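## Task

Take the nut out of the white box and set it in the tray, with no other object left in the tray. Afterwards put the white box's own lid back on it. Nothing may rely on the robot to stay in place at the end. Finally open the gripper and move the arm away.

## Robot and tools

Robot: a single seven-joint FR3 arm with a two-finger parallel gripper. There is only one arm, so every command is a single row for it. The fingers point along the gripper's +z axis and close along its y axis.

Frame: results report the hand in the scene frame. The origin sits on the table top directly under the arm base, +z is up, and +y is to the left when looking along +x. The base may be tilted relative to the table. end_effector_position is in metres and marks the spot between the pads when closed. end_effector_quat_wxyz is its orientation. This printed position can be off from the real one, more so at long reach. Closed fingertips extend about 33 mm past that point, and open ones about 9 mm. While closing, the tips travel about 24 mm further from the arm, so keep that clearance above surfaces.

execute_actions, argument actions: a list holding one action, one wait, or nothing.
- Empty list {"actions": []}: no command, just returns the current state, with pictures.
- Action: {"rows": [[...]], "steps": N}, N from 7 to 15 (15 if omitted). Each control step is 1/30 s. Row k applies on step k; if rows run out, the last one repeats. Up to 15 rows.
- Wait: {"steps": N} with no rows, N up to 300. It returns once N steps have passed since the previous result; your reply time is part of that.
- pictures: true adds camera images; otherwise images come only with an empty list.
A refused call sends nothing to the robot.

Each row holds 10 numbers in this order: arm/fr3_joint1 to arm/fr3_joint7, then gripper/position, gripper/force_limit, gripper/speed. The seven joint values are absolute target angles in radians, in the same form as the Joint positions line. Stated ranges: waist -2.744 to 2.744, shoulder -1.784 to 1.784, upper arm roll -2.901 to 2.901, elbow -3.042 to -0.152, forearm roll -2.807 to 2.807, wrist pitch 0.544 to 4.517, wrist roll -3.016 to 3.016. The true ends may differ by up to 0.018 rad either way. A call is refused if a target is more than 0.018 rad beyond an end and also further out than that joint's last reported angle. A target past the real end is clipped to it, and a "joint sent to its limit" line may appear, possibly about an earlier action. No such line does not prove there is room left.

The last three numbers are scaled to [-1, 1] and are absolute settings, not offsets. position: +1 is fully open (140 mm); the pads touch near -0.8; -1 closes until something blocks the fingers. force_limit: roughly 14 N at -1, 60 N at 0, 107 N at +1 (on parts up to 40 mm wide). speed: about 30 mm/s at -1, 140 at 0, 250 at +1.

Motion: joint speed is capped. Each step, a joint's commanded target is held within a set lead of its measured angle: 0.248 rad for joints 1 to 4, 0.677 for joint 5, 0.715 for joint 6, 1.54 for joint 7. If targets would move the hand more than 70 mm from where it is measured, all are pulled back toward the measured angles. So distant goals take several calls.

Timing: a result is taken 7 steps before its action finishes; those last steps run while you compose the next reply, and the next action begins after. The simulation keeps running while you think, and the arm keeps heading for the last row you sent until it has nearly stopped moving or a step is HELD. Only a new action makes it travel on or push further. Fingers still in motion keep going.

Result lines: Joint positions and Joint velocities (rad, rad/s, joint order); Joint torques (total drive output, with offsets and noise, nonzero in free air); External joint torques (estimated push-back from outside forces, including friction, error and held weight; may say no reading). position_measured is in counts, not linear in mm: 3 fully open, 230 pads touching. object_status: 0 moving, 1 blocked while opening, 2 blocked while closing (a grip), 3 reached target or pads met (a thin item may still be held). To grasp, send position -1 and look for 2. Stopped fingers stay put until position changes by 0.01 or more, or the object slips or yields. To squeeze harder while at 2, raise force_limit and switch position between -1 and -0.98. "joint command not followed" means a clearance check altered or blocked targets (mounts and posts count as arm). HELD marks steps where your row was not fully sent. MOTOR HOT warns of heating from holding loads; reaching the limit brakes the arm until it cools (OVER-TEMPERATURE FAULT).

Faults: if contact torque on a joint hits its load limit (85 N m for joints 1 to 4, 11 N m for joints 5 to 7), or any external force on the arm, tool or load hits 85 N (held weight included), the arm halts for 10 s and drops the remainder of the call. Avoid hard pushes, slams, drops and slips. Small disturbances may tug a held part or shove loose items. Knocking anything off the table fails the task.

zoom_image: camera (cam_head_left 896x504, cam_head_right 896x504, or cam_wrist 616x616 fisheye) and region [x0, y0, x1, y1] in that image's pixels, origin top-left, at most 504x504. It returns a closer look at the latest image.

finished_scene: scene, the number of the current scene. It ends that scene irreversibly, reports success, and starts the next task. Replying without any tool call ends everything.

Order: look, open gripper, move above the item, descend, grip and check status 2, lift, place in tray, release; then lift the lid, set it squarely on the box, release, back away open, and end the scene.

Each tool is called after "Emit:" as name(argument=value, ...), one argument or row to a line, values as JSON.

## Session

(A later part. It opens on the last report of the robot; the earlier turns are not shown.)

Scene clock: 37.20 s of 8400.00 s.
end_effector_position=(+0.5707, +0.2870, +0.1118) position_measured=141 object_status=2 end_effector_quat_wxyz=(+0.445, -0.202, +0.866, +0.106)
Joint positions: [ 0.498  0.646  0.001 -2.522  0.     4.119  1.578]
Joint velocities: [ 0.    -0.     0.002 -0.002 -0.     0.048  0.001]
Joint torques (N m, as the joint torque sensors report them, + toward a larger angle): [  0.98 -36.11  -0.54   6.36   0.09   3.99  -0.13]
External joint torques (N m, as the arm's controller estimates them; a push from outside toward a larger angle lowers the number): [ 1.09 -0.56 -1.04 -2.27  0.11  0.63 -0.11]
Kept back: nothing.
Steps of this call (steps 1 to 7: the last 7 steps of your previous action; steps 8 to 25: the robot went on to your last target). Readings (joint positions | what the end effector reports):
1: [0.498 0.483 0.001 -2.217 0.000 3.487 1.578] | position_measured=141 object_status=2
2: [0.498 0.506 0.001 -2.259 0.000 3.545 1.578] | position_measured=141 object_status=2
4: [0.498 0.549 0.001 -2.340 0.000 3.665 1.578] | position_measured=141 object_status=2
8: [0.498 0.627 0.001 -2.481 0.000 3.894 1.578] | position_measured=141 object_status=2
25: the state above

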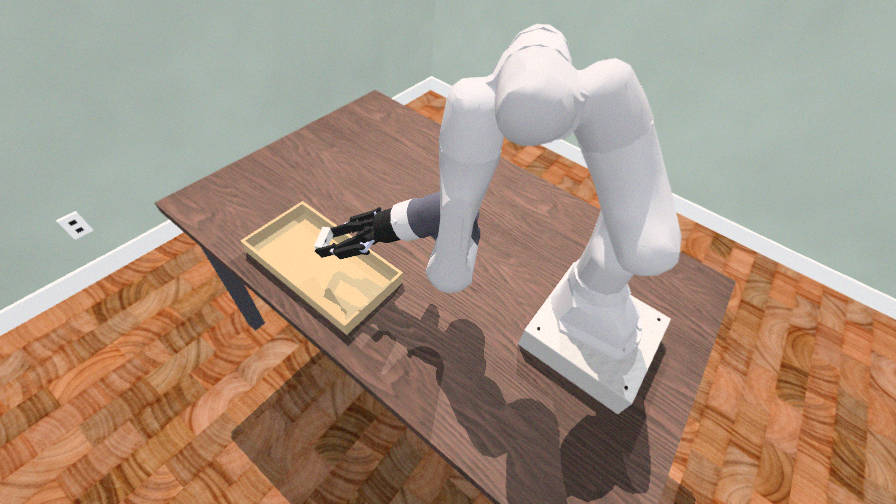

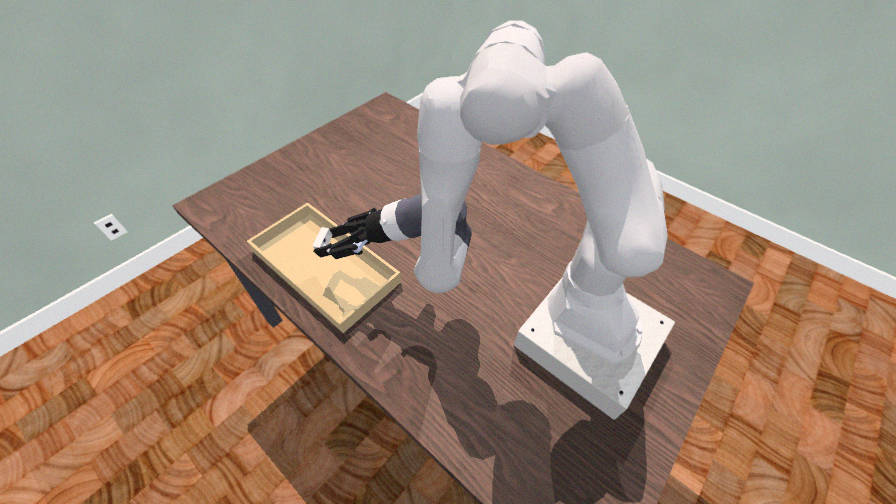

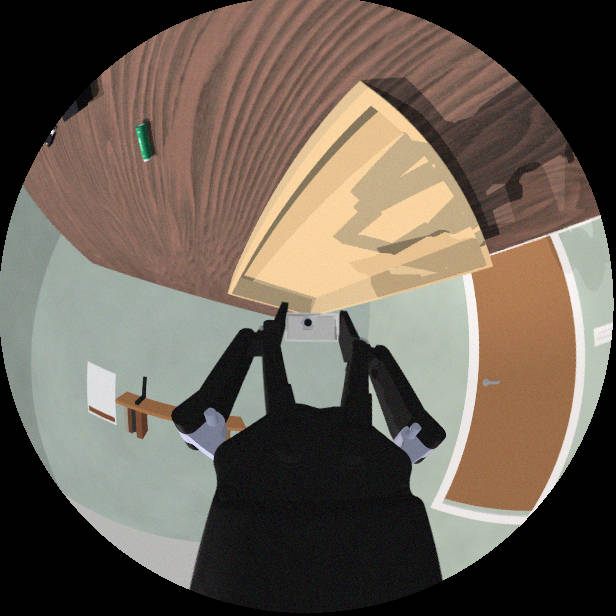

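Emit:
execute_actions(
  actions=[
    {"rows":[[0.5,0.645,0,-2.524,0,4.16,1.578,-1,-0.3,-0.5],[0.5,0.645,0,-2.524,0,4.19,1.578,-1,-0.3,-0.5],[0.5,0.645,0,-2.524,0,4.22,1.578,-1,-0.3,-0.5],[0.5,0.645,0,-2.524,0,4.25,1.578,-1,-0.3,-0.5],[0.5,0.645,0,-2.524,0,4.28,1.578,-1,-0.3,-0.5],[0.5,0.645,0,-2.524,0,4.31,1.578,-1,-0.3,-0.5],[0.5,0.645,0,-2.524,0,4.34,1.578,-1,-0.3,-0.5],[0.5,0.645,0,-2.524,0,4.37,1.578,-1,-0.3,-0.5],[0.5,0.645,0,-2.524,0,4.4,1.578,-1,-0.3,-0.5],[0.5,0.645,0,-2.524,0,4.43,1.578,-1,-0.3,-0.5],[0.5,0.645,0,-2.524,0,4.46,1.578,-1,-0.3,-0.5],[0.5,0.645,0,-2.524,0,4.49,1.578,-1,-0.3,-0.5]]},
  ],
)

Emit:
execute_actions(
  actions=[
    {"steps":30},
  ],
  pictures=true,
)

Scene clock: 37.97 s of 8400.00 s.
end_effector_position=(+0.5814, +0.2925, +0.1539) position_measured=141 object_status=2 end_effector_quat_wxyz=(+0.502, -0.195, +0.834, +0.120)
Joint positions: [ 0.498  0.646  0.001 -2.523  0.     4.253  1.578]
Joint velocities: [-0.001 -0.002  0.002  0.001 -0.001  0.7   -0.001]
Joint torques (N m, as the joint torque sensors report them, + toward a larger angle): [  1.88 -36.54  -0.3    6.97   0.06   3.58  -0.12]
External joint torques (N m, as the arm's controller estimates them; a push from outside toward a larger angle lowers the number): [ 1.97 -0.94 -0.82 -1.62  0.08  0.6  -0.09]
Steps of this call (steps 1 to 15: the robot went on to your last target; steps 16 to 23: the first 8 steps of this action). Readings (joint positions | what the end effector reports):
16: [0.498 0.646 0.001 -2.522 0.000 4.131 1.578] | position_measured=141 object_status=2
17: [0.498 0.646 0.001 -2.522 0.000 4.139 1.578] | position_measured=141 object_status=2
19: [0.498 0.646 0.001 -2.522 0.000 4.168 1.578] | position_measured=141 object_status=2
23: the state above

Scene clock: 38.97 s of 8400.00 s.
end_effector_position=(+0.5882, +0.2962, +0.2308) position_measured=141 object_status=2 end_effector_quat_wxyz=(+0.596, -0.180, +0.770, +0.142)
Joint positions: [ 0.498  0.646  0.001 -2.523  0.     4.486  1.578]
Joint velocities: [ 0.     0.     0.     0.    -0.     0.004 -0.001]
Joint torques (N m, as the joint torque sensors report them, + toward a larger angle): [  2.4  -35.87  -0.38   6.43   0.08   3.31  -0.05]
External joint torques (N m, as the arm's controller estimates them; a push from outside toward a larger angle lowers the number): [ 2.43 -0.66 -0.94 -1.85  0.1   0.35 -0.02]
Kept back: nothing.
Steps of this call (steps 1 to 7: the last 7 steps of your previous action; steps 8 to 30: the robot went on to your last target). Readings (joint positions | what the end effector reports):
1: [0.498 0.646 0.001 -2.523 0.000 4.278 1.578] | position_measured=141 object_status=2
2: [0.498 0.646 0.001 -2.523 0.000 4.303 1.578] | position_measured=141 object_status=2
4: [0.498 0.646 0.001 -2.523 0.000 4.357 1.578] | position_measured=141 object_status=2
8: [0.498 0.646 0.001 -2.523 0.000 4.429 1.578] | position_measured=141 object_status=2
30: the state above

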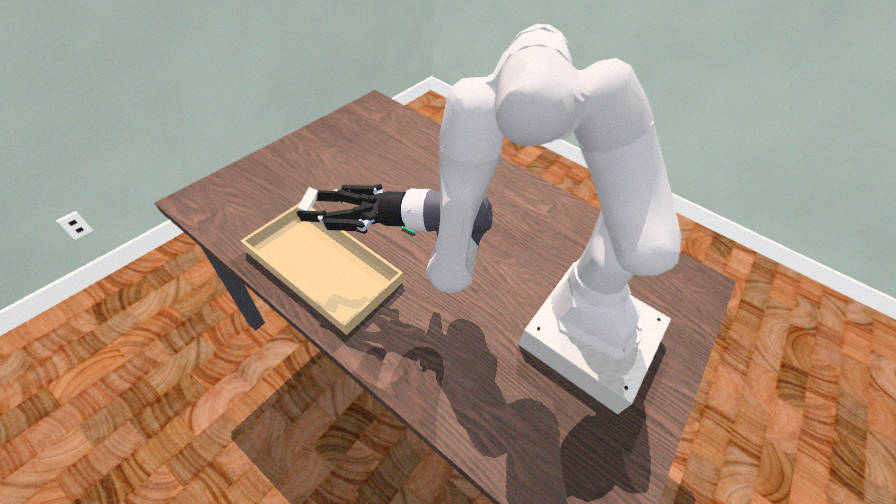

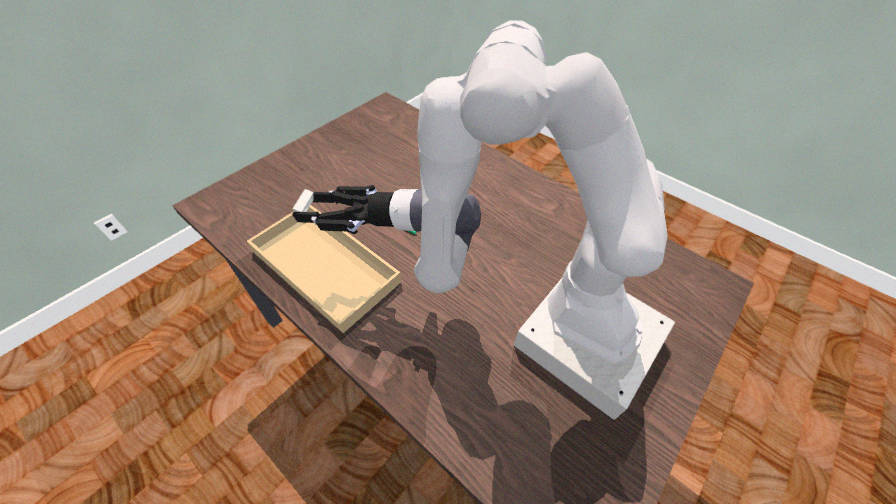

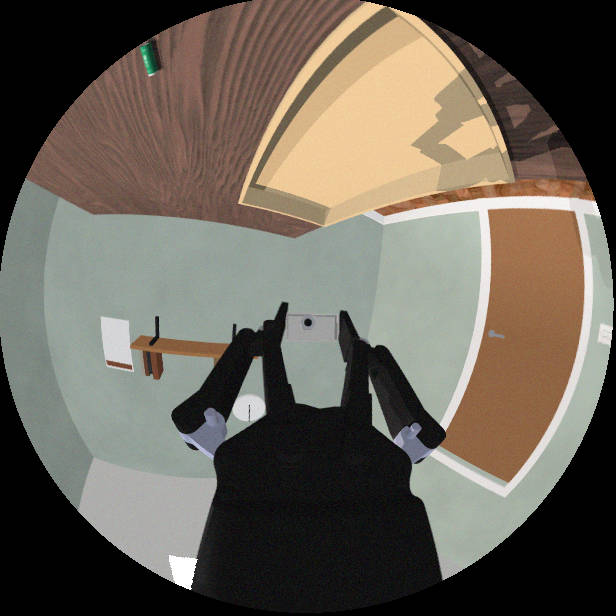

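Emit:
execute_actions(
  actions=[
    {"rows":[[0.5,0.63,0,-2.524,0,4.5,1.578,-1,-0.3,-0.5],[0.5,0.615,0,-2.524,0,4.5,1.578,-1,-0.3,-0.5],[0.5,0.6,0,-2.524,0,4.5,1.578,-1,-0.3,-0.5],[0.5,0.585,0,-2.524,0,4.5,1.578,-1,-0.3,-0.5],[0.5,0.57,0,-2.524,0,4.5,1.578,-1,-0.3,-0.5],[0.5,0.555,0,-2.524,0,4.5,1.578,-1,-0.3,-0.5],[0.5,0.54,0,-2.524,0,4.5,1.578,-1,-0.3,-0.5],[0.5,0.525,0,-2.524,0,4.5,1.578,-1,-0.3,-0.5],[0.5,0.51,0,-2.524,0,4.5,1.578,-1,-0.3,-0.5],[0.5,0.5,0,-2.524,0,4.5,1.578,-1,-0.3,-0.5]]},
  ],
)

Emit:
execute_actions(
  actions=[
    {"steps":20},
  ],
  pictures=true,
)

Scene clock: 40.10 s of 8400.00 s.
end_effector_position=(+0.5987, +0.3016, +0.2893) position_measured=141 object_status=2 end_effector_quat_wxyz=(+0.630, -0.174, +0.742, +0.151)
Joint positions: [ 0.498  0.56   0.001 -2.525  0.     4.494  1.578]
Joint velocities: [-0.    -0.454  0.     0.001 -0.     0.026 -0.   ]
Joint torques (N m, as the joint torque sensors report them, + toward a larger angle): [  2.14 -32.8   -1.24   9.26   0.07   3.19  -0.1 ]
External joint torques (N m, as the arm's controller estimates them; a push from outside toward a larger angle lowers the number): [ 2.22 -0.24 -1.71 -0.46  0.03  0.53 -0.08]
Steps of this call (steps 1 to 15: the robot went on to your last target; steps 16 to 26: nothing new was sent; steps 27 to 34: the first 8 steps of this action). Readings (joint positions | what the end effector reports):
27: [0.498 0.644 0.001 -2.523 0.000 4.488 1.578] | position_measured=141 object_status=2
28: [0.498 0.639 0.001 -2.524 0.000 4.489 1.578] | position_measured=141 object_status=2
30: [0.498 0.618 0.001 -2.525 0.000 4.491 1.578] | position_measured=141 object_status=2
34: the state above

Scene clock: 40.77 s of 8400.00 s.
end_effector_position=(+0.6041, +0.3044, +0.3310) position_measured=141 object_status=2 end_effector_quat_wxyz=(+0.653, -0.169, +0.721, +0.156)
Joint positions: [ 0.498  0.501  0.001 -2.523  0.     4.498  1.578]
Joint velocities: [-0.     0.    -0.001  0.001  0.     0.     0.   ]
Joint torques (N m, as the joint torque sensors report them, + toward a larger angle): [  1.91 -34.62  -0.44   9.31   0.18   2.91  -0.11]
External joint torques (N m, as the arm's controller estimates them; a push from outside toward a larger angle lowers the number): [ 2.03 -0.18 -0.81 -1.74  0.08  0.24 -0.08]
Kept back: nothing.
Steps of this call (steps 1 to 7: the last 7 steps of your previous action; steps 8 to 20: the robot went on to your last target). Readings (joint positions | what the end effector reports):
1: [0.498 0.545 0.001 -2.525 0.000 4.494 1.578] | position_measured=141 object_status=2
2: [0.498 0.531 0.001 -2.525 0.000 4.495 1.578] | position_measured=141 object_status=2
4: [0.498 0.510 0.001 -2.524 0.000 4.497 1.578] | position_measured=141 object_status=2
8: [0.498 0.501 0.001 -2.523 0.000 4.498 1.578] | position_measured=141 object_status=2
20: the state above

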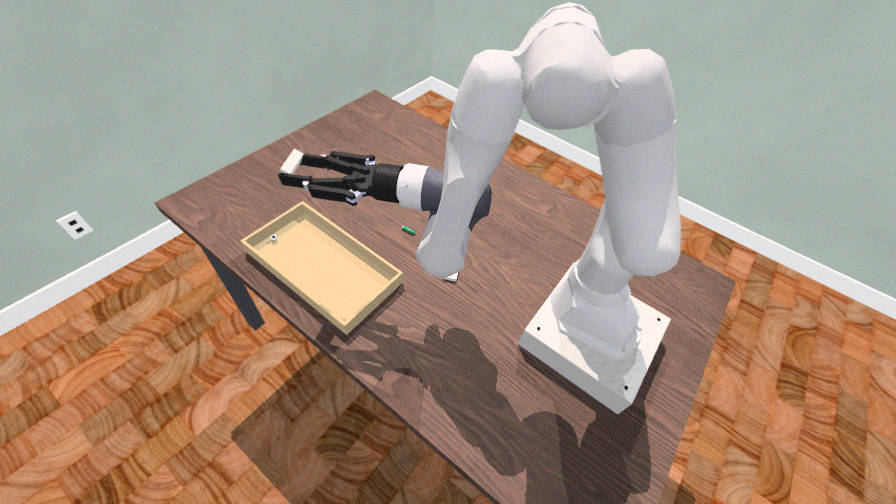

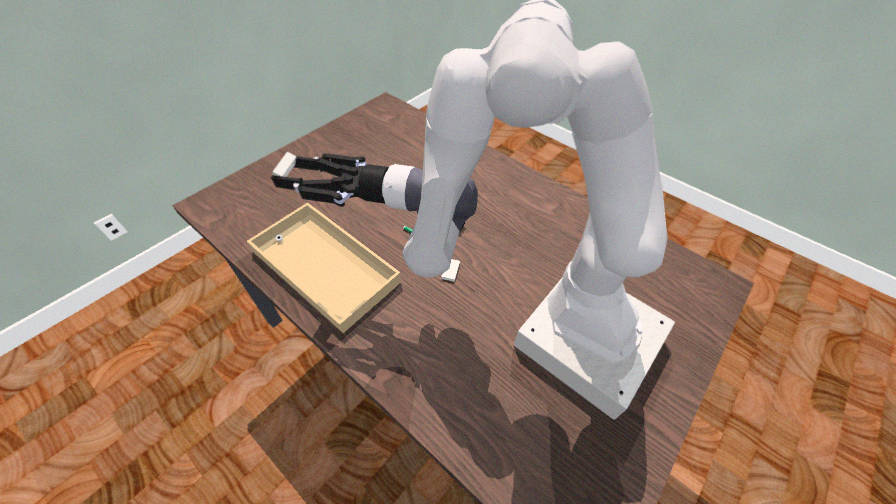

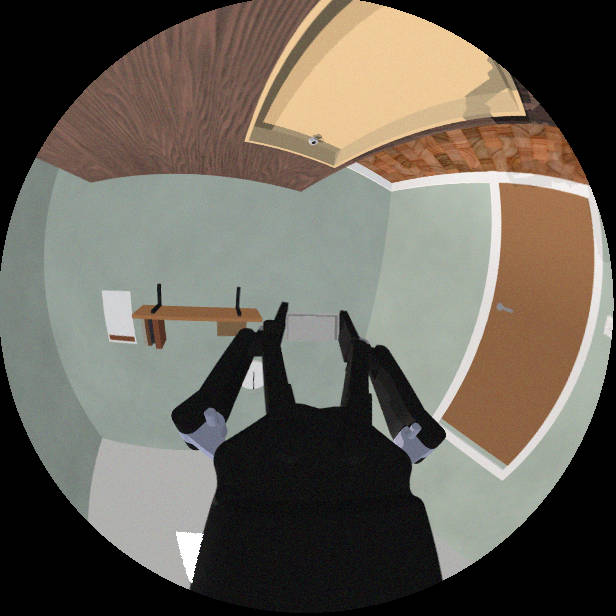

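Emit:
execute_actions(
  actions=[
    {"rows":[[0.5,0.47,0,-2.4,0,4.25,1.578,-1,-0.3,-0.5],[0.5,0.44,0,-2.28,0,4.0,1.578,-1,-0.3,-0.5],[0.48,0.41,0,-2.16,0,3.75,1.578,-1,-0.3,-0.5],[0.45,0.38,0,-2.05,0,3.5,1.578,-1,-0.3,-0.5],[0.42,0.35,0,-1.95,0,3.25,1.578,-1,-0.3,-0.5],[0.39,0.35,0,-1.95,0,3.0,1.578,-1,-0.3,-0.5],[0.36,0.35,0,-1.95,0,2.75,1.578,-1,-0.3,-0.5],[0.33,0.35,0,-1.95,0,2.5,1.578,-1,-0.3,-0.5],[0.3,0.35,0,-1.95,0,2.25,1.578,-1,-0.3,-0.5],[0.282,0.35,0,-1.95,0,2.0,1.578,-1,-0.3,-0.5],[0.282,0.35,0,-1.95,0,1.82,1.578,-1,-0.3,-0.5]]},
  ],
)

Emit:
execute_actions(
  actions=[
    {"steps":45},
  ],
)

Emit:
execute_actions(
  actions=[
    {"rows":[[0.282,0.38,0,-1.952,0,1.84,1.578,-1,-0.3,-0.5],[0.282,0.41,0,-1.954,0,1.865,1.578,-1,-0.3,-0.5],[0.282,0.44,0,-1.956,0,1.89,1.578,-1,-0.3,-0.5],[0.282,0.47,0,-1.958,0,1.915,1.578,-1,-0.3,-0.5],[0.282,0.5,0,-1.96,0,1.94,1.578,-1,-0.3,-0.5],[0.282,0.52,0,-1.962,0,1.96,1.578,-1,-0.3,-0.5],[0.282,0.54,0,-1.964,0,1.985,1.578,-1,-0.3,-0.5],[0.282,0.555,0,-1.965,0,2.005,1.578,-1,-0.3,-0.5],[0.282,0.565,0,-1.966,0,2.015,1.578,-1,-0.3,-0.5],[0.282,0.572,0,-1.967,0,2.022,1.578,-1,-0.3,-0.5],[0.282,0.578,0,-1.968,0,2.028,1.578,-1,-0.3,-0.5]]},
  ],
)

Emit:
execute_actions(
  actions=[
    {"steps":15},
  ],
  pictures=true,
)

Emit:
zoom_image(
  camera="cam_head_left",
  region=[370, 200, 470, 290],
)

Scene clock: 42.13 s of 8400.00 s.
end_effector_position=(+0.7403, +0.3223, +0.4173) position_measured=141 object_status=2 end_effector_quat_wxyz=(+0.621, -0.155, +0.757, +0.131)
Joint positions: [ 0.435  0.397  0.007 -2.164 -0.001  3.935  1.578]
Joint velocities: [-0.542 -0.356 -0.008  1.278 -0.001 -1.938  0.001]
Joint torques (N m, as the joint torque sensors report them, + toward a larger angle): [ -1.63 -33.3   -0.82  10.46   0.67   2.2   -0.1 ]
External joint torques (N m, as the arm's controller estimates them; a push from outside toward a larger angle lowers the number): [-0.1  -1.12  1.2   1.22 -0.17 -0.79 -0.07]
Steps of this call (steps 1 to 15: the robot went on to your last target; steps 16 to 33: nothing new was sent; steps 34 to 41: the first 8 steps of this action). Readings (joint positions | what the end effector reports):
34: [0.498 0.501 0.001 -2.504 0.000 4.465 1.578] | position_measured=141 object_status=2
35: [0.498 0.497 0.001 -2.459 0.000 4.405 1.578] | position_measured=141 object_status=2
37: [0.492 0.467 0.003 -2.357 -0.000 4.244 1.578] | position_measured=141 object_status=2
41: the state above

Scene clock: 43.63 s of 8400.00 s.
end_effector_position=(+0.5187, +0.1339, +0.1504) position_measured=141 object_status=2 end_effector_quat_wxyz=(-0.119, -0.122, +0.985, -0.018)
Joint positions: [ 0.288  0.352 -0.002 -1.955 -0.001  2.065  1.578]
Joint velocities: [-0.019 -0.001  0.004  0.01  -0.001 -1.102  0.001]
Joint torques (N m, as the joint torque sensors report them, + toward a larger angle): [ -1.05 -41.13   0.69  21.97   0.97   1.66  -0.16]
External joint torques (N m, as the arm's controller estimates them; a push from outside toward a larger angle lowers the number): [-1.06 -0.2   0.38  0.17  0.36 -0.47 -0.17]
Kept back: nothing.
Steps of this call (steps 1 to 7: the last 7 steps of your previous action; steps 8 to 45: the robot went on to your last target). Readings (joint positions | what the end effector reports):
1: [0.416 0.385 0.007 -2.126 -0.001 3.873 1.578] | position_measured=141 object_status=2
2: [0.398 0.376 0.007 -2.097 -0.001 3.817 1.578] | position_measured=141 object_status=2
4: [0.366 0.364 0.003 -2.055 -0.001 3.710 1.578] | position_measured=141 object_status=2
8: [0.327 0.354 -0.002 -2.009 -0.001 3.517 1.578] | position_measured=141 object_status=2
45: the state above

Scene clock: 43.90 s of 8400.00 s.
end_effector_position=(+0.4419, +0.1126, +0.0744) position_measured=141 object_status=2 end_effector_quat_wxyz=(-0.242, -0.117, +0.962, -0.034)
Joint positions: [ 0.285  0.508 -0.001 -1.959 -0.001  1.972  1.578]
Joint velocities: [-0.001  0.736 -0.    -0.112 -0.     0.173 -0.001]
Joint torques (N m, as the joint torque sensors report them, + toward a larger angle): [ -0.57 -50.72   0.32  19.79   0.81   1.76  -0.04]
External joint torques (N m, as the arm's controller estimates them; a push from outside toward a larger angle lowers the number): [-0.46  0.94 -0.07 -2.59  0.27  0.57 -0.05]
Steps of this call (steps 1 to 8: the first 8 steps of this action). Readings (joint positions | what the end effector reports):
1: [0.287 0.354 -0.002 -1.953 -0.001 2.031 1.578] | position_measured=141 object_status=2
2: [0.286 0.362 -0.002 -1.951 -0.001 2.003 1.578] | position_measured=141 object_status=2
4: [0.285 0.399 -0.001 -1.949 -0.001 1.971 1.578] | position_measured=141 object_status=2
8: the state above

Scene clock: 44.40 s of 8400.00 s.
end_effector_position=(+0.4270, +0.1088, +0.0361) position_measured=141 object_status=2 end_effector_quat_wxyz=(-0.258, -0.117, +0.958, -0.036)
Joint positions: [ 0.285  0.579 -0.001 -1.97  -0.001  2.022  1.578]
Joint velocities: [ 0.    -0.     0.002  0.    -0.     0.019 -0.001]
Joint torques (N m, as the joint torque sensors report them, + toward a larger angle): [ -1.35 -43.18   0.21  17.32   0.78   1.19  -0.07]
External joint torques (N m, as the arm's controller estimates them; a push from outside toward a larger angle lowers the number): [-1.39 -0.37 -0.33 -0.17  0.32  0.34 -0.09]
Kept back: nothing.
Steps of this call (steps 1 to 7: the last 7 steps of your previous action; steps 8 to 15: the robot went on to your last target). Readings (joint positions | what the end effector reports):
1: [0.285 0.530 -0.001 -1.963 -0.001 1.978 1.578] | position_measured=141 object_status=2
2: [0.285 0.548 -0.001 -1.966 -0.001 1.985 1.578] | position_measured=141 object_status=2
4: [0.285 0.572 -0.001 -1.970 -0.001 1.997 1.578] | position_measured=141 object_status=2
8: [0.285 0.581 -0.001 -1.971 -0.001 2.012 1.578] | position_measured=141 object_status=2
15: the state above

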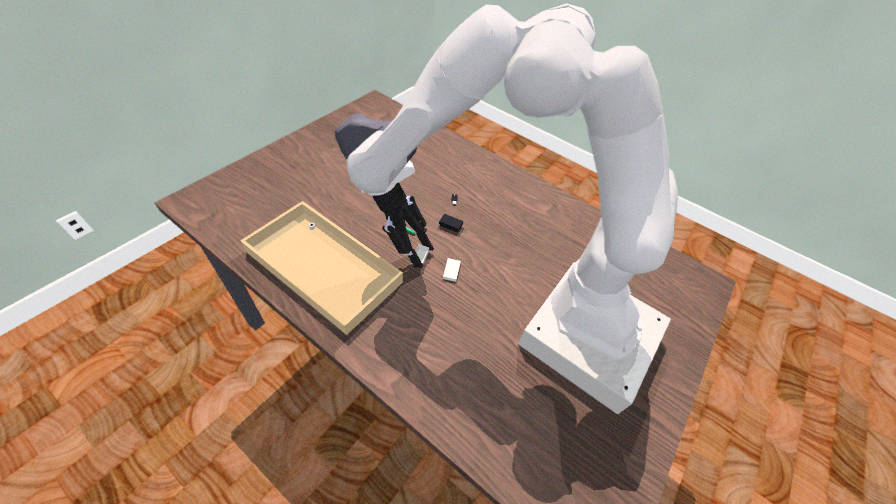

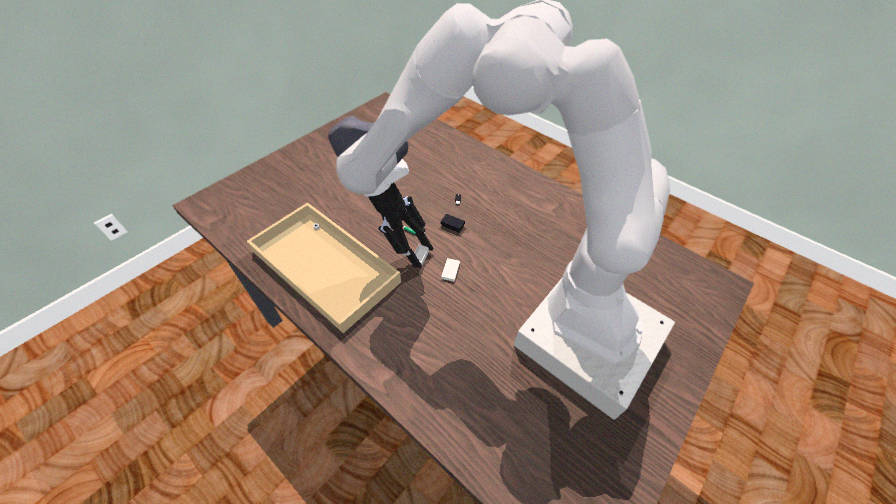

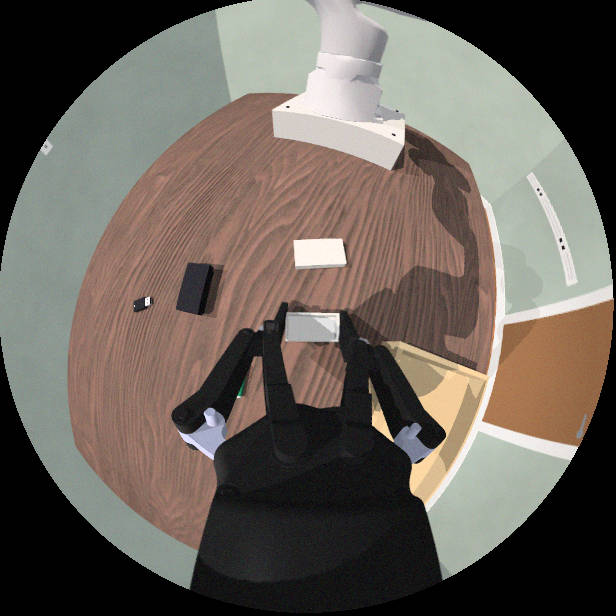

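Region (370, 200, 470, 290) of cam_head_left's 896x504 image, scaled by 5.040, with more detail than that image has; it fills the top 454 rows of this view, and the rest is white.

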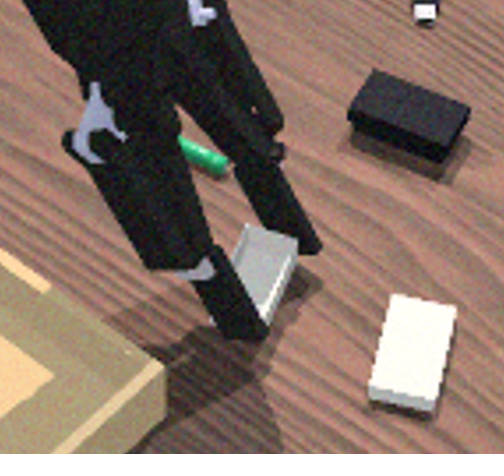

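Emit:
execute_actions(
  actions=[
    {"rows":[[0.282,0.586,0,-1.968,0,2.03,1.578,-1,-0.3,-0.5],[0.282,0.586,0,-1.968,0,2.03,1.578,-1,-0.3,-0.5],[0.282,0.586,0,-1.968,0,2.03,1.578,-1,-0.3,-0.5],[0.282,0.586,0,-1.968,0,2.03,1.578,-1,-0.3,-0.5],[0.282,0.586,0,-1.968,0,2.03,1.578,-1,-0.3,-0.5],[0.282,0.586,0,-1.968,0,2.03,1.578,-1,-0.3,-0.5],[0.282,0.586,0,-1.968,0,2.03,1.578,0.2,-0.3,0]]},
  ],
)

Emit:
execute_actions(
  actions=[
    {"rows":[[0.282,0.586,0,-1.968,0,2.03,1.578,0.2,-0.3,0],[0.282,0.55,0,-1.965,0,1.99,1.578,0.2,-0.3,0],[0.282,0.5,0,-1.96,0,1.94,1.578,0.2,-0.3,0],[0.282,0.44,0,-1.956,0,1.9,1.578,0.2,-0.3,0],[0.29,0.36,0,-2.0,0,1.95,1.3,0.2,-0.3,0],[0.303,0.25,0,-2.15,0,2.1,1.0,0.1,-0.3,0],[0.303,0.12,0,-2.35,0,2.3,0.7,0,-0.3,0],[0.303,0,0,-2.6,0,2.5,0.4,-0.05,-0.3,0],[0.303,-0.153,0,-2.91,0,2.757,0.024,-0.05,-0.3,0]]},
  ],
)

Emit:
execute_actions(
  actions=[
    {"steps":45},
  ],
  pictures=true,
)

Scene clock: 45.20 s of 8400.00 s.
end_effector_position=(+0.4269, +0.1088, +0.0335) position_measured=141 object_status=0 end_effector_quat_wxyz=(-0.258, -0.117, +0.958, -0.036)
Joint positions: [ 0.285  0.585 -0.001 -1.97  -0.001  2.027  1.578]
Joint velocities: [-0.     0.002  0.001  0.     0.001  0.003  0.   ]
Joint torques (N m, as the joint torque sensors report them, + toward a larger angle): [ -0.24 -41.41   1.02  17.98   0.84   1.11  -0.15]
External joint torques (N m, as the arm's controller estimates them; a push from outside toward a larger angle lowers the number): [-0.09  1.76  0.64  0.33  0.38  0.26 -0.17]
Steps of this call (steps 1 to 15: the robot went on to your last target; step 16: nothing new was sent; steps 17 to 24: the first 8 steps of this action). Readings (joint positions | what the end effector reports):
17: [0.285 0.580 -0.001 -1.970 -0.001 2.026 1.578] | position_measured=141 object_status=2
18: [0.285 0.581 -0.001 -1.970 -0.001 2.026 1.578] | position_measured=141 object_status=2
20: [0.285 0.583 -0.001 -1.970 -0.001 2.027 1.578] | position_measured=141 object_status=2
24: the state above

Scene clock: 45.70 s of 8400.00 s.
end_effector_position=(+0.4416, +0.1164, +0.1156) position_measured=117 object_status=0 end_effector_quat_wxyz=(-0.169, -0.233, +0.958, -0.005)
Joint positions: [ 0.293  0.295 -0.002 -2.151 -0.001  2.106  1.351]
Joint velocities: [ 0.086 -1.876  0.026 -1.574 -0.001  1.721 -2.369]
Joint torques (N m, as the joint torque sensors report them, + toward a larger angle): [  0.82 -15.75  -0.88  16.66   0.71   2.95  -0.77]
External joint torques (N m, as the arm's controller estimates them; a push from outside toward a larger angle lowers the number): [ 2.48 -0.5   0.44 -3.07  0.16  0.85 -0.79]
Steps of this call (steps 1 to 7: the last 7 steps of your previous action; steps 8 to 15: the first 8 steps of this action). Readings (joint positions | what the end effector reports):
8: [0.285 0.585 -0.001 -1.969 -0.001 2.027 1.578] | position_measured=104 object_status=0
9: [0.284 0.582 -0.001 -1.970 -0.001 2.022 1.578] | position_measured=104 object_status=0
11: [0.284 0.546 -0.001 -1.973 -0.001 1.990 1.578] | position_measured=104 object_status=0
15: the state above

Scene clock: 47.20 s of 8400.00 s.
end_effector_position=(+0.3297, +0.0904, +0.0901) position_measured=135 object_status=3 end_effector_quat_wxyz=(+0.001, +0.783, -0.623, +0.001)
Joint positions: [ 0.301 -0.151 -0.    -2.908 -0.     2.754  0.041]
Joint velocities: [-0.    -0.     0.    -0.    -0.001  0.002 -0.044]
Joint torques (N m, as the joint torque sensors report them, + toward a larger angle): [  1.48 -19.67  -0.1   14.28   0.55   2.93  -0.16]
External joint torques (N m, as the arm's controller estimates them; a push from outside toward a larger angle lowers the number): [ 1.52 -1.29  0.08 -1.62  0.25  0.44 -0.16]
Kept back: nothing.
Steps of this call (steps 1 to 7: the last 7 steps of your previous action; steps 8 to 45: the robot went on to your last target). Readings (joint positions | what the end effector reports):
1: [0.295 0.246 -0.001 -2.189 -0.001 2.158 1.285] | position_measured=124 object_status=0
2: [0.296 0.206 -0.000 -2.223 -0.001 2.213 1.220] | position_measured=132 object_status=0
4: [0.298 0.114 -0.000 -2.314 -0.001 2.325 1.075] | position_measured=135 object_status=0
8: [0.300 -0.110 -0.000 -2.580 -0.000 2.556 0.726] | position_measured=135 object_status=0
45: the state above

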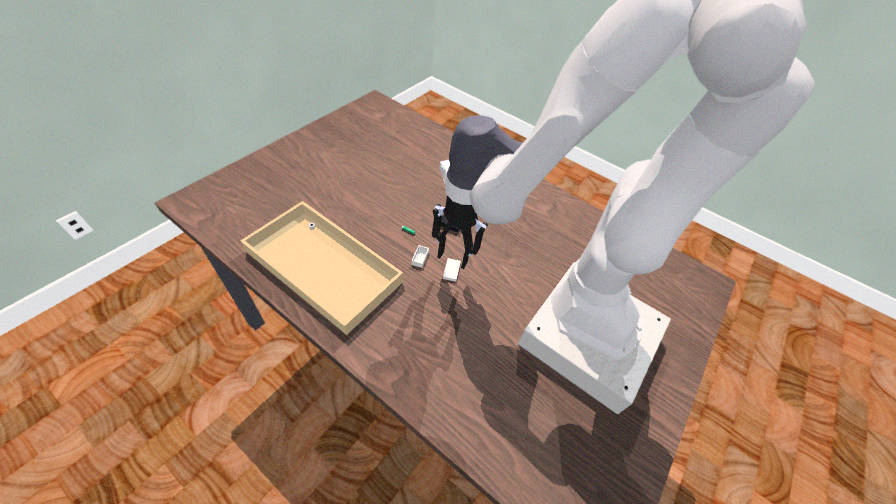

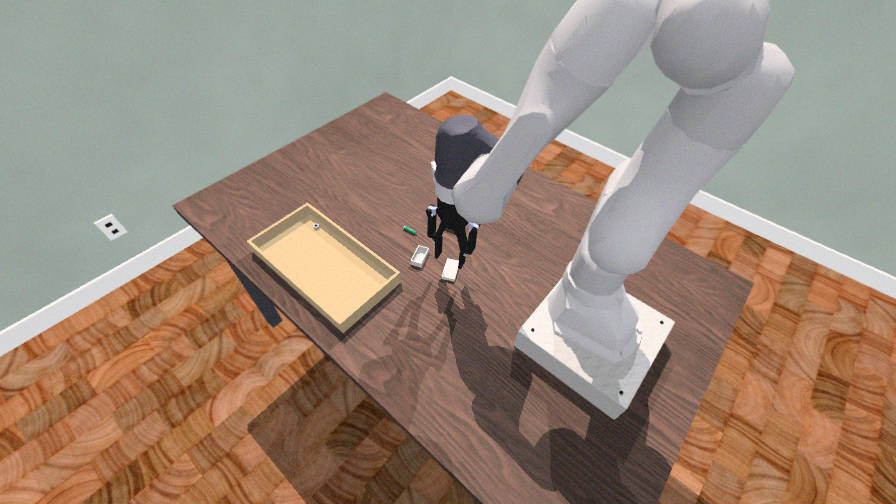

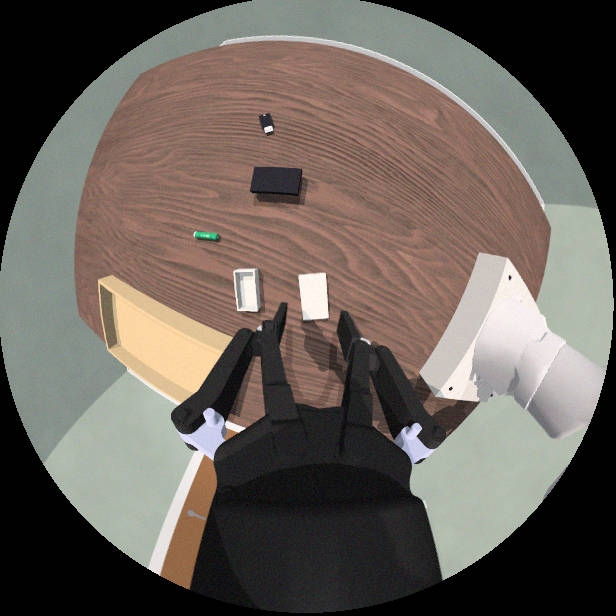

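Descend and grip the lid.

Emit:
execute_actions(
  actions=[
    {"rows":[[0.303,-0.11,0,-2.907,0,2.8,0.024,-0.05,-0.3,0],[0.303,-0.06,0,-2.903,0,2.845,0.024,-0.05,-0.3,0],[0.303,-0.01,0,-2.9,0,2.89,0.024,-0.05,-0.3,0],[0.303,0.03,0,-2.896,0,2.93,0.024,-0.05,-0.3,0],[0.303,0.06,0,-2.893,0,2.955,0.024,-0.05,-0.3,0],[0.303,0.078,0,-2.892,0,2.971,0.024,-0.05,-0.3,0]]},
  ],
)

Emit:
execute_actions(
  actions=[
    {"rows":[[0.303,0.078,0,-2.892,0,2.971,0.024,-0.05,-0.3,0],[0.303,0.078,0,-2.892,0,2.971,0.024,-0.05,-0.3,0],[0.303,0.078,0,-2.892,0,2.971,0.024,-0.05,-0.3,0],[0.303,0.078,0,-2.892,0,2.971,0.024,-0.05,-0.3,0],[0.303,0.078,0,-2.892,0,2.971,0.024,-1,-0.3,-0.3]]},
  ],
)

Emit:
execute_actions(
  actions=[
    {"steps":15},
  ],
  pictures=true,
)

Emit:
zoom_image(
  camera="cam_wrist",
  region=[200, 250, 350, 350],
)

Scene clock: 47.90 s of 8400.00 s.
end_effector_position=(+0.3198, +0.0880, +0.0397) position_measured=135 object_status=3 end_effector_quat_wxyz=(+0.015, +0.787, -0.617, -0.009)
Joint positions: [ 0.301  0.046  0.    -2.893 -0.     2.903  0.028]
Joint velocities: [ 0.052  0.12   0.036  0.187  0.     0.576 -0.009]
Joint torques (N m, as the joint torque sensors report them, + toward a larger angle): [ 0.44 -7.31 -2.93  2.42  0.37 -1.72 -0.07]
External joint torques (N m, as the arm's controller estimates them; a push from outside toward a larger angle lowers the number): [  0.53  28.17  -3.22 -18.21   0.44  -7.1    0.07]
Steps of this call (steps 1 to 13: the robot went on to your last target; steps 14 to 21: the first 8 steps of this action). Readings (joint positions | what the end effector reports):
14: [0.301 -0.146 -0.000 -2.907 -0.000 2.761 0.030] | position_measured=135 object_status=3
15: [0.301 -0.127 -0.000 -2.904 -0.000 2.776 0.030] | position_measured=135 object_status=3
17: [0.301 -0.060 -0.000 -2.899 -0.000 2.819 0.029] | position_measured=135 object_status=3
21: the state above

Scene clock: 48.40 s of 8400.00 s.
end_effector_position=(+0.3295, +0.0910, +0.0351) position_measured=151 object_status=0 end_effector_quat_wxyz=(+0.001, +0.787, -0.616, +0.001)
Joint positions: [ 0.302  0.076  0.001 -2.891 -0.     2.965  0.027]
Joint velocities: [ 0.     0.002  0.    -0.     0.     0.019 -0.   ]
Joint torques (N m, as the joint torque sensors report them, + toward a larger angle): [  0.83 -21.38  -1.29   9.14   0.35   3.    -0.25]
External joint torques (N m, as the arm's controller estimates them; a push from outside toward a larger angle lowers the number): [ 0.91  0.87 -1.29 -2.8   0.21  0.51 -0.25]
Steps of this call (steps 1 to 7: the last 7 steps of your previous action; steps 8 to 15: the first 8 steps of this action). Readings (joint positions | what the end effector reports):
8: [0.302 0.076 0.001 -2.891 -0.000 2.956 0.028] | position_measured=135 object_status=3
9: [0.302 0.076 0.001 -2.891 -0.000 2.958 0.028] | position_measured=135 object_status=3
11: [0.302 0.076 0.001 -2.891 -0.000 2.961 0.028] | position_measured=135 object_status=3
15: the state above

Scene clock: 48.90 s of 8400.00 s.
end_effector_position=(+0.3306, +0.0913, +0.0355) position_measured=179 object_status=2 end_effector_quat_wxyz=(-0.000, +0.787, -0.616, +0.002)
Joint positions: [ 0.302  0.076  0.001 -2.891 -0.     2.968  0.027]
Joint velocities: [ 0.    -0.001 -0.     0.     0.001  0.    -0.002]
Joint torques (N m, as the joint torque sensors report them, + toward a larger angle): [  1.16 -20.83  -0.09  10.24   0.26   3.07  -0.27]
External joint torques (N m, as the arm's controller estimates them; a push from outside toward a larger angle lowers the number): [ 1.2   1.51 -0.12 -1.76  0.12  0.57 -0.27]
Kept back: nothing.
Steps of this call (steps 1 to 7: the last 7 steps of your previous action; steps 8 to 15: the robot went on to your last target). Readings (joint positions | what the end effector reports):
1: [0.302 0.076 0.001 -2.891 -0.000 2.966 0.027] | position_measured=157 object_status=0
2: [0.302 0.076 0.001 -2.891 -0.000 2.966 0.027] | position_measured=163 object_status=0
4: [0.302 0.076 0.001 -2.891 -0.000 2.967 0.027] | position_measured=174 object_status=0
8: [0.302 0.076 0.001 -2.891 -0.000 2.968 0.027] | position_measured=179 object_status=0
15: the state above
The arm was judged still, so your last target was given up. Only a new action makes it travel on or press farther. Fingers that are still opening or closing keep moving.

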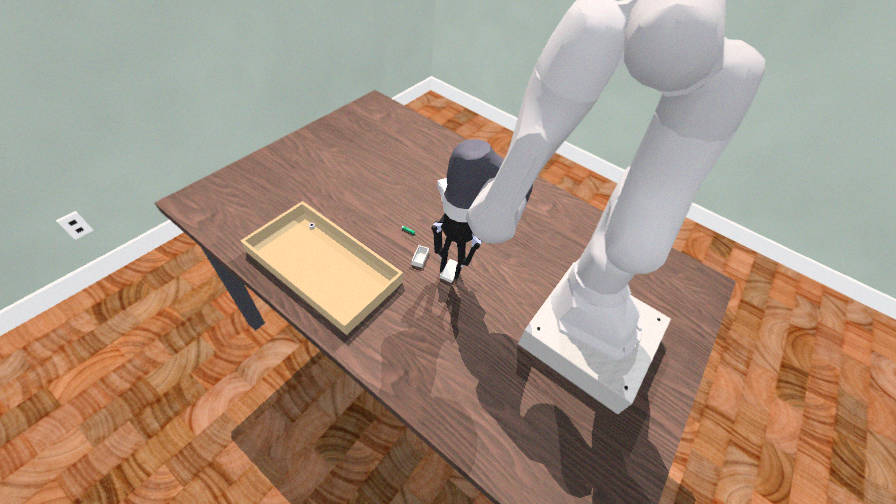

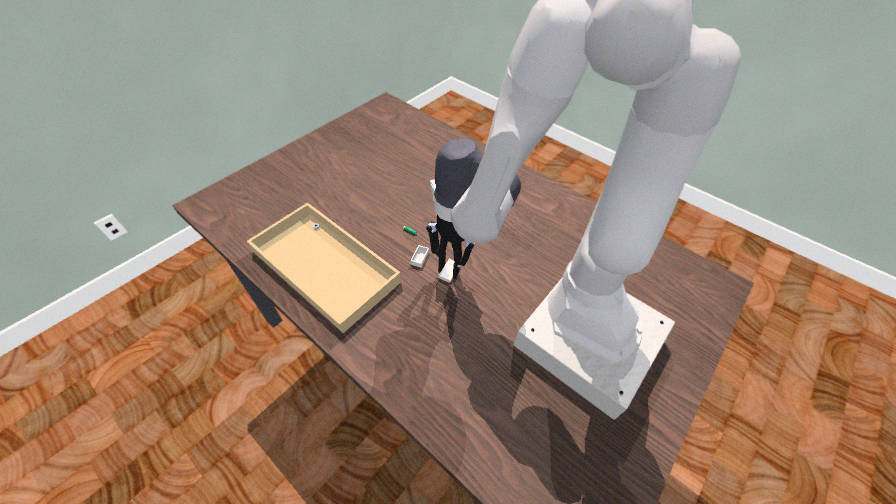

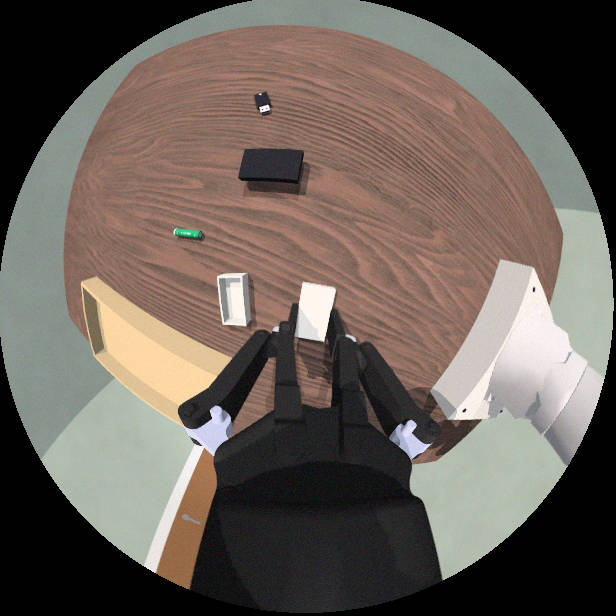

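Region (200, 250, 350, 350) of cam_wrist's 616x616 image, scaled by 3.360, with more detail than that image has.

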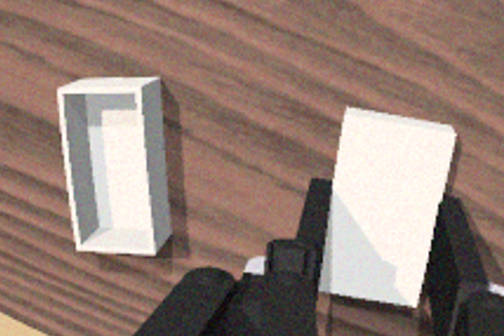

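Emit:
execute_actions(
  actions=[
    {"rows":[[0.303,0.078,0,-2.892,0,2.971,0.024,-0.05,-0.3,0]],"steps":12},
  ],
)

Emit:
execute_actions(
  actions=[
    {"rows":[[0.303,0.04,0,-2.895,0,2.935,0.024,-0.05,-0.3,0],[0.303,0,0,-2.9,0,2.9,0.024,-0.05,-0.3,0]],"steps":12},
  ],
)

Emit:
execute_actions(
  actions=[
    {"steps":10},
  ],
  pictures=true,
)

Emit:
zoom_image(
  camera="cam_wrist",
  region=[200, 250, 380, 370],
)

Emit:
zoom_image(
  camera="cam_head_left",
  region=[400, 220, 490, 300],
)

Scene clock: 49.63 s of 8400.00 s.
end_effector_position=(+0.3306, +0.0913, +0.0354) position_measured=151 object_status=0 end_effector_quat_wxyz=(-0.000, +0.787, -0.616, +0.002)
Joint positions: [ 0.302  0.076  0.001 -2.891 -0.     2.969  0.027]
Joint velocities: [-0.     0.001 -0.     0.001  0.001  0.003  0.   ]
Joint torques (N m, as the joint torque sensors report them, + toward a larger angle): [  1.57 -21.74  -1.22   9.43   0.33   2.83  -0.2 ]
External joint torques (N m, as the arm's controller estimates them; a push from outside toward a larger angle lowers the number): [ 1.62  0.67 -1.24 -2.65  0.19  0.31 -0.2 ]
Steps of this call (steps 1 to 17: nothing new was sent; steps 18 to 22: the first 5 steps of this action). Readings (joint positions | what the end effector reports):
18: [0.302 0.076 0.001 -2.891 -0.000 2.968 0.027] | position_measured=179 object_status=0
19: [0.302 0.076 0.001 -2.891 -0.000 2.968 0.027] | position_measured=179 object_status=0
21: [0.302 0.076 0.001 -2.891 -0.000 2.968 0.027] | position_measured=158 object_status=0
22: the state above

Scene clock: 50.03 s of 8400.00 s.
end_effector_position=(+0.3368, +0.0930, +0.0521) position_measured=135 object_status=3 end_effector_quat_wxyz=(-0.008, +0.787, -0.616, +0.008)
Joint positions: [ 0.302  0.014  0.001 -2.897 -0.     2.931  0.027]
Joint velocities: [ 0.    -0.222 -0.     0.001 -0.    -0.152  0.   ]
Joint torques (N m, as the joint torque sensors report them, + toward a larger angle): [  1.44 -18.21  -0.61  10.52   0.33   1.76  -0.29]
External joint torques (N m, as the arm's controller estimates them; a push from outside toward a larger angle lowers the number): [ 1.55 -1.   -0.51 -0.33  0.11 -0.31 -0.29]
Steps of this call (steps 1 to 7: the last 7 steps of your previous action; steps 8 to 12: the first 5 steps of this action). Readings (joint positions | what the end effector reports):
8: [0.302 0.071 0.001 -2.892 -0.000 2.964 0.027] | position_measured=135 object_status=0
9: [0.302 0.056 0.001 -2.895 -0.000 2.953 0.027] | position_measured=135 object_status=3
11: [0.302 0.023 0.001 -2.897 -0.000 2.937 0.027] | position_measured=135 object_status=3
12: the state above

Scene clock: 50.37 s of 8400.00 s.
end_effector_position=(+0.3329, +0.0919, +0.0538) position_measured=135 object_status=3 end_effector_quat_wxyz=(-0.002, +0.788, -0.616, +0.004)
Joint positions: [ 0.302  0.002  0.001 -2.898 -0.     2.907  0.027]
Joint velocities: [-0.     0.     0.     0.     0.001 -0.025  0.001]
Joint torques (N m, as the joint torque sensors report them, + toward a larger angle): [  1.08 -22.75  -0.98  10.96   0.4    2.23  -0.24]
External joint torques (N m, as the arm's controller estimates them; a push from outside toward a larger angle lowers the number): [ 1.16 -1.62 -0.89 -2.42  0.19 -0.31 -0.24]
Kept back: nothing.
Steps of this call (steps 1 to 7: the last 7 steps of your previous action; steps 8 to 10: the robot went on to your last target). Readings (joint positions | what the end effector reports):
1: [0.302 0.008 0.001 -2.897 -0.000 2.926 0.027] | position_measured=135 object_status=3
2: [0.302 0.005 0.001 -2.897 -0.000 2.922 0.027] | position_measured=135 object_status=3
4: [0.302 0.002 0.001 -2.897 -0.000 2.916 0.027] | position_measured=135 object_status=3
8: [0.302 0.002 0.001 -2.898 -0.000 2.909 0.027] | position_measured=135 object_status=3
10: the state above

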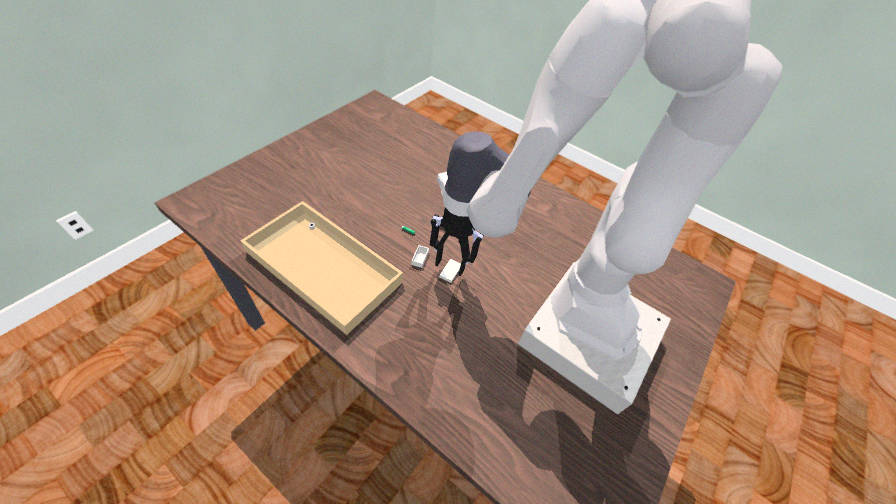

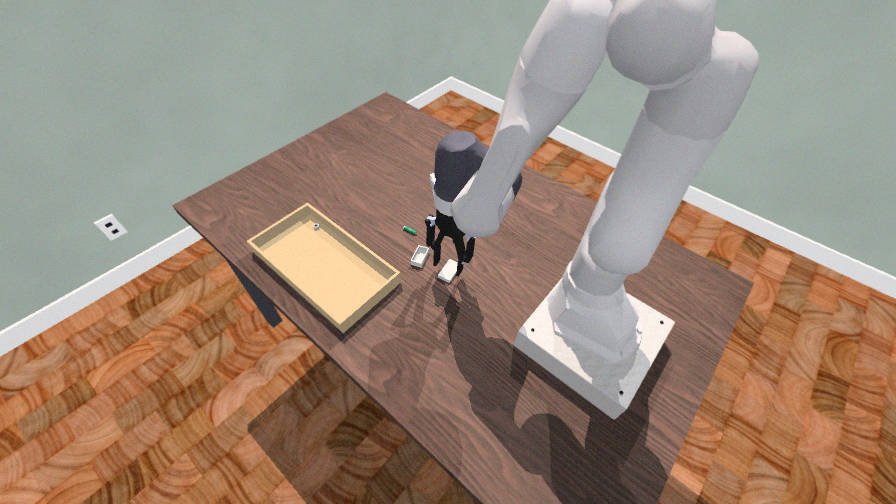

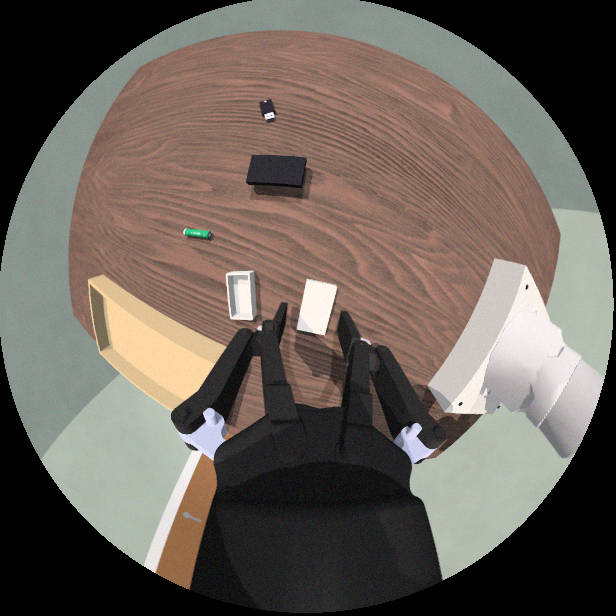

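Region (200, 250, 380, 370) of cam_wrist's 616x616 image, scaled by 2.800, with more detail than that image has.

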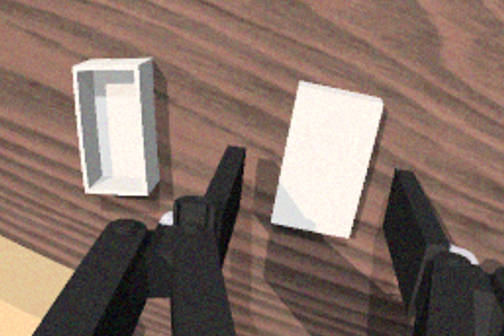

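Region (400, 220, 490, 300) of cam_head_left's 896x504 image, scaled by 5.600, with more detail than that image has.

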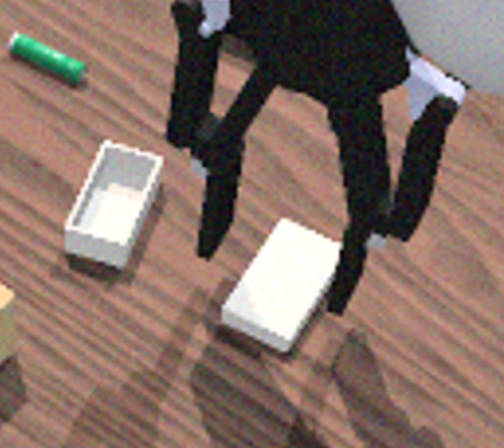

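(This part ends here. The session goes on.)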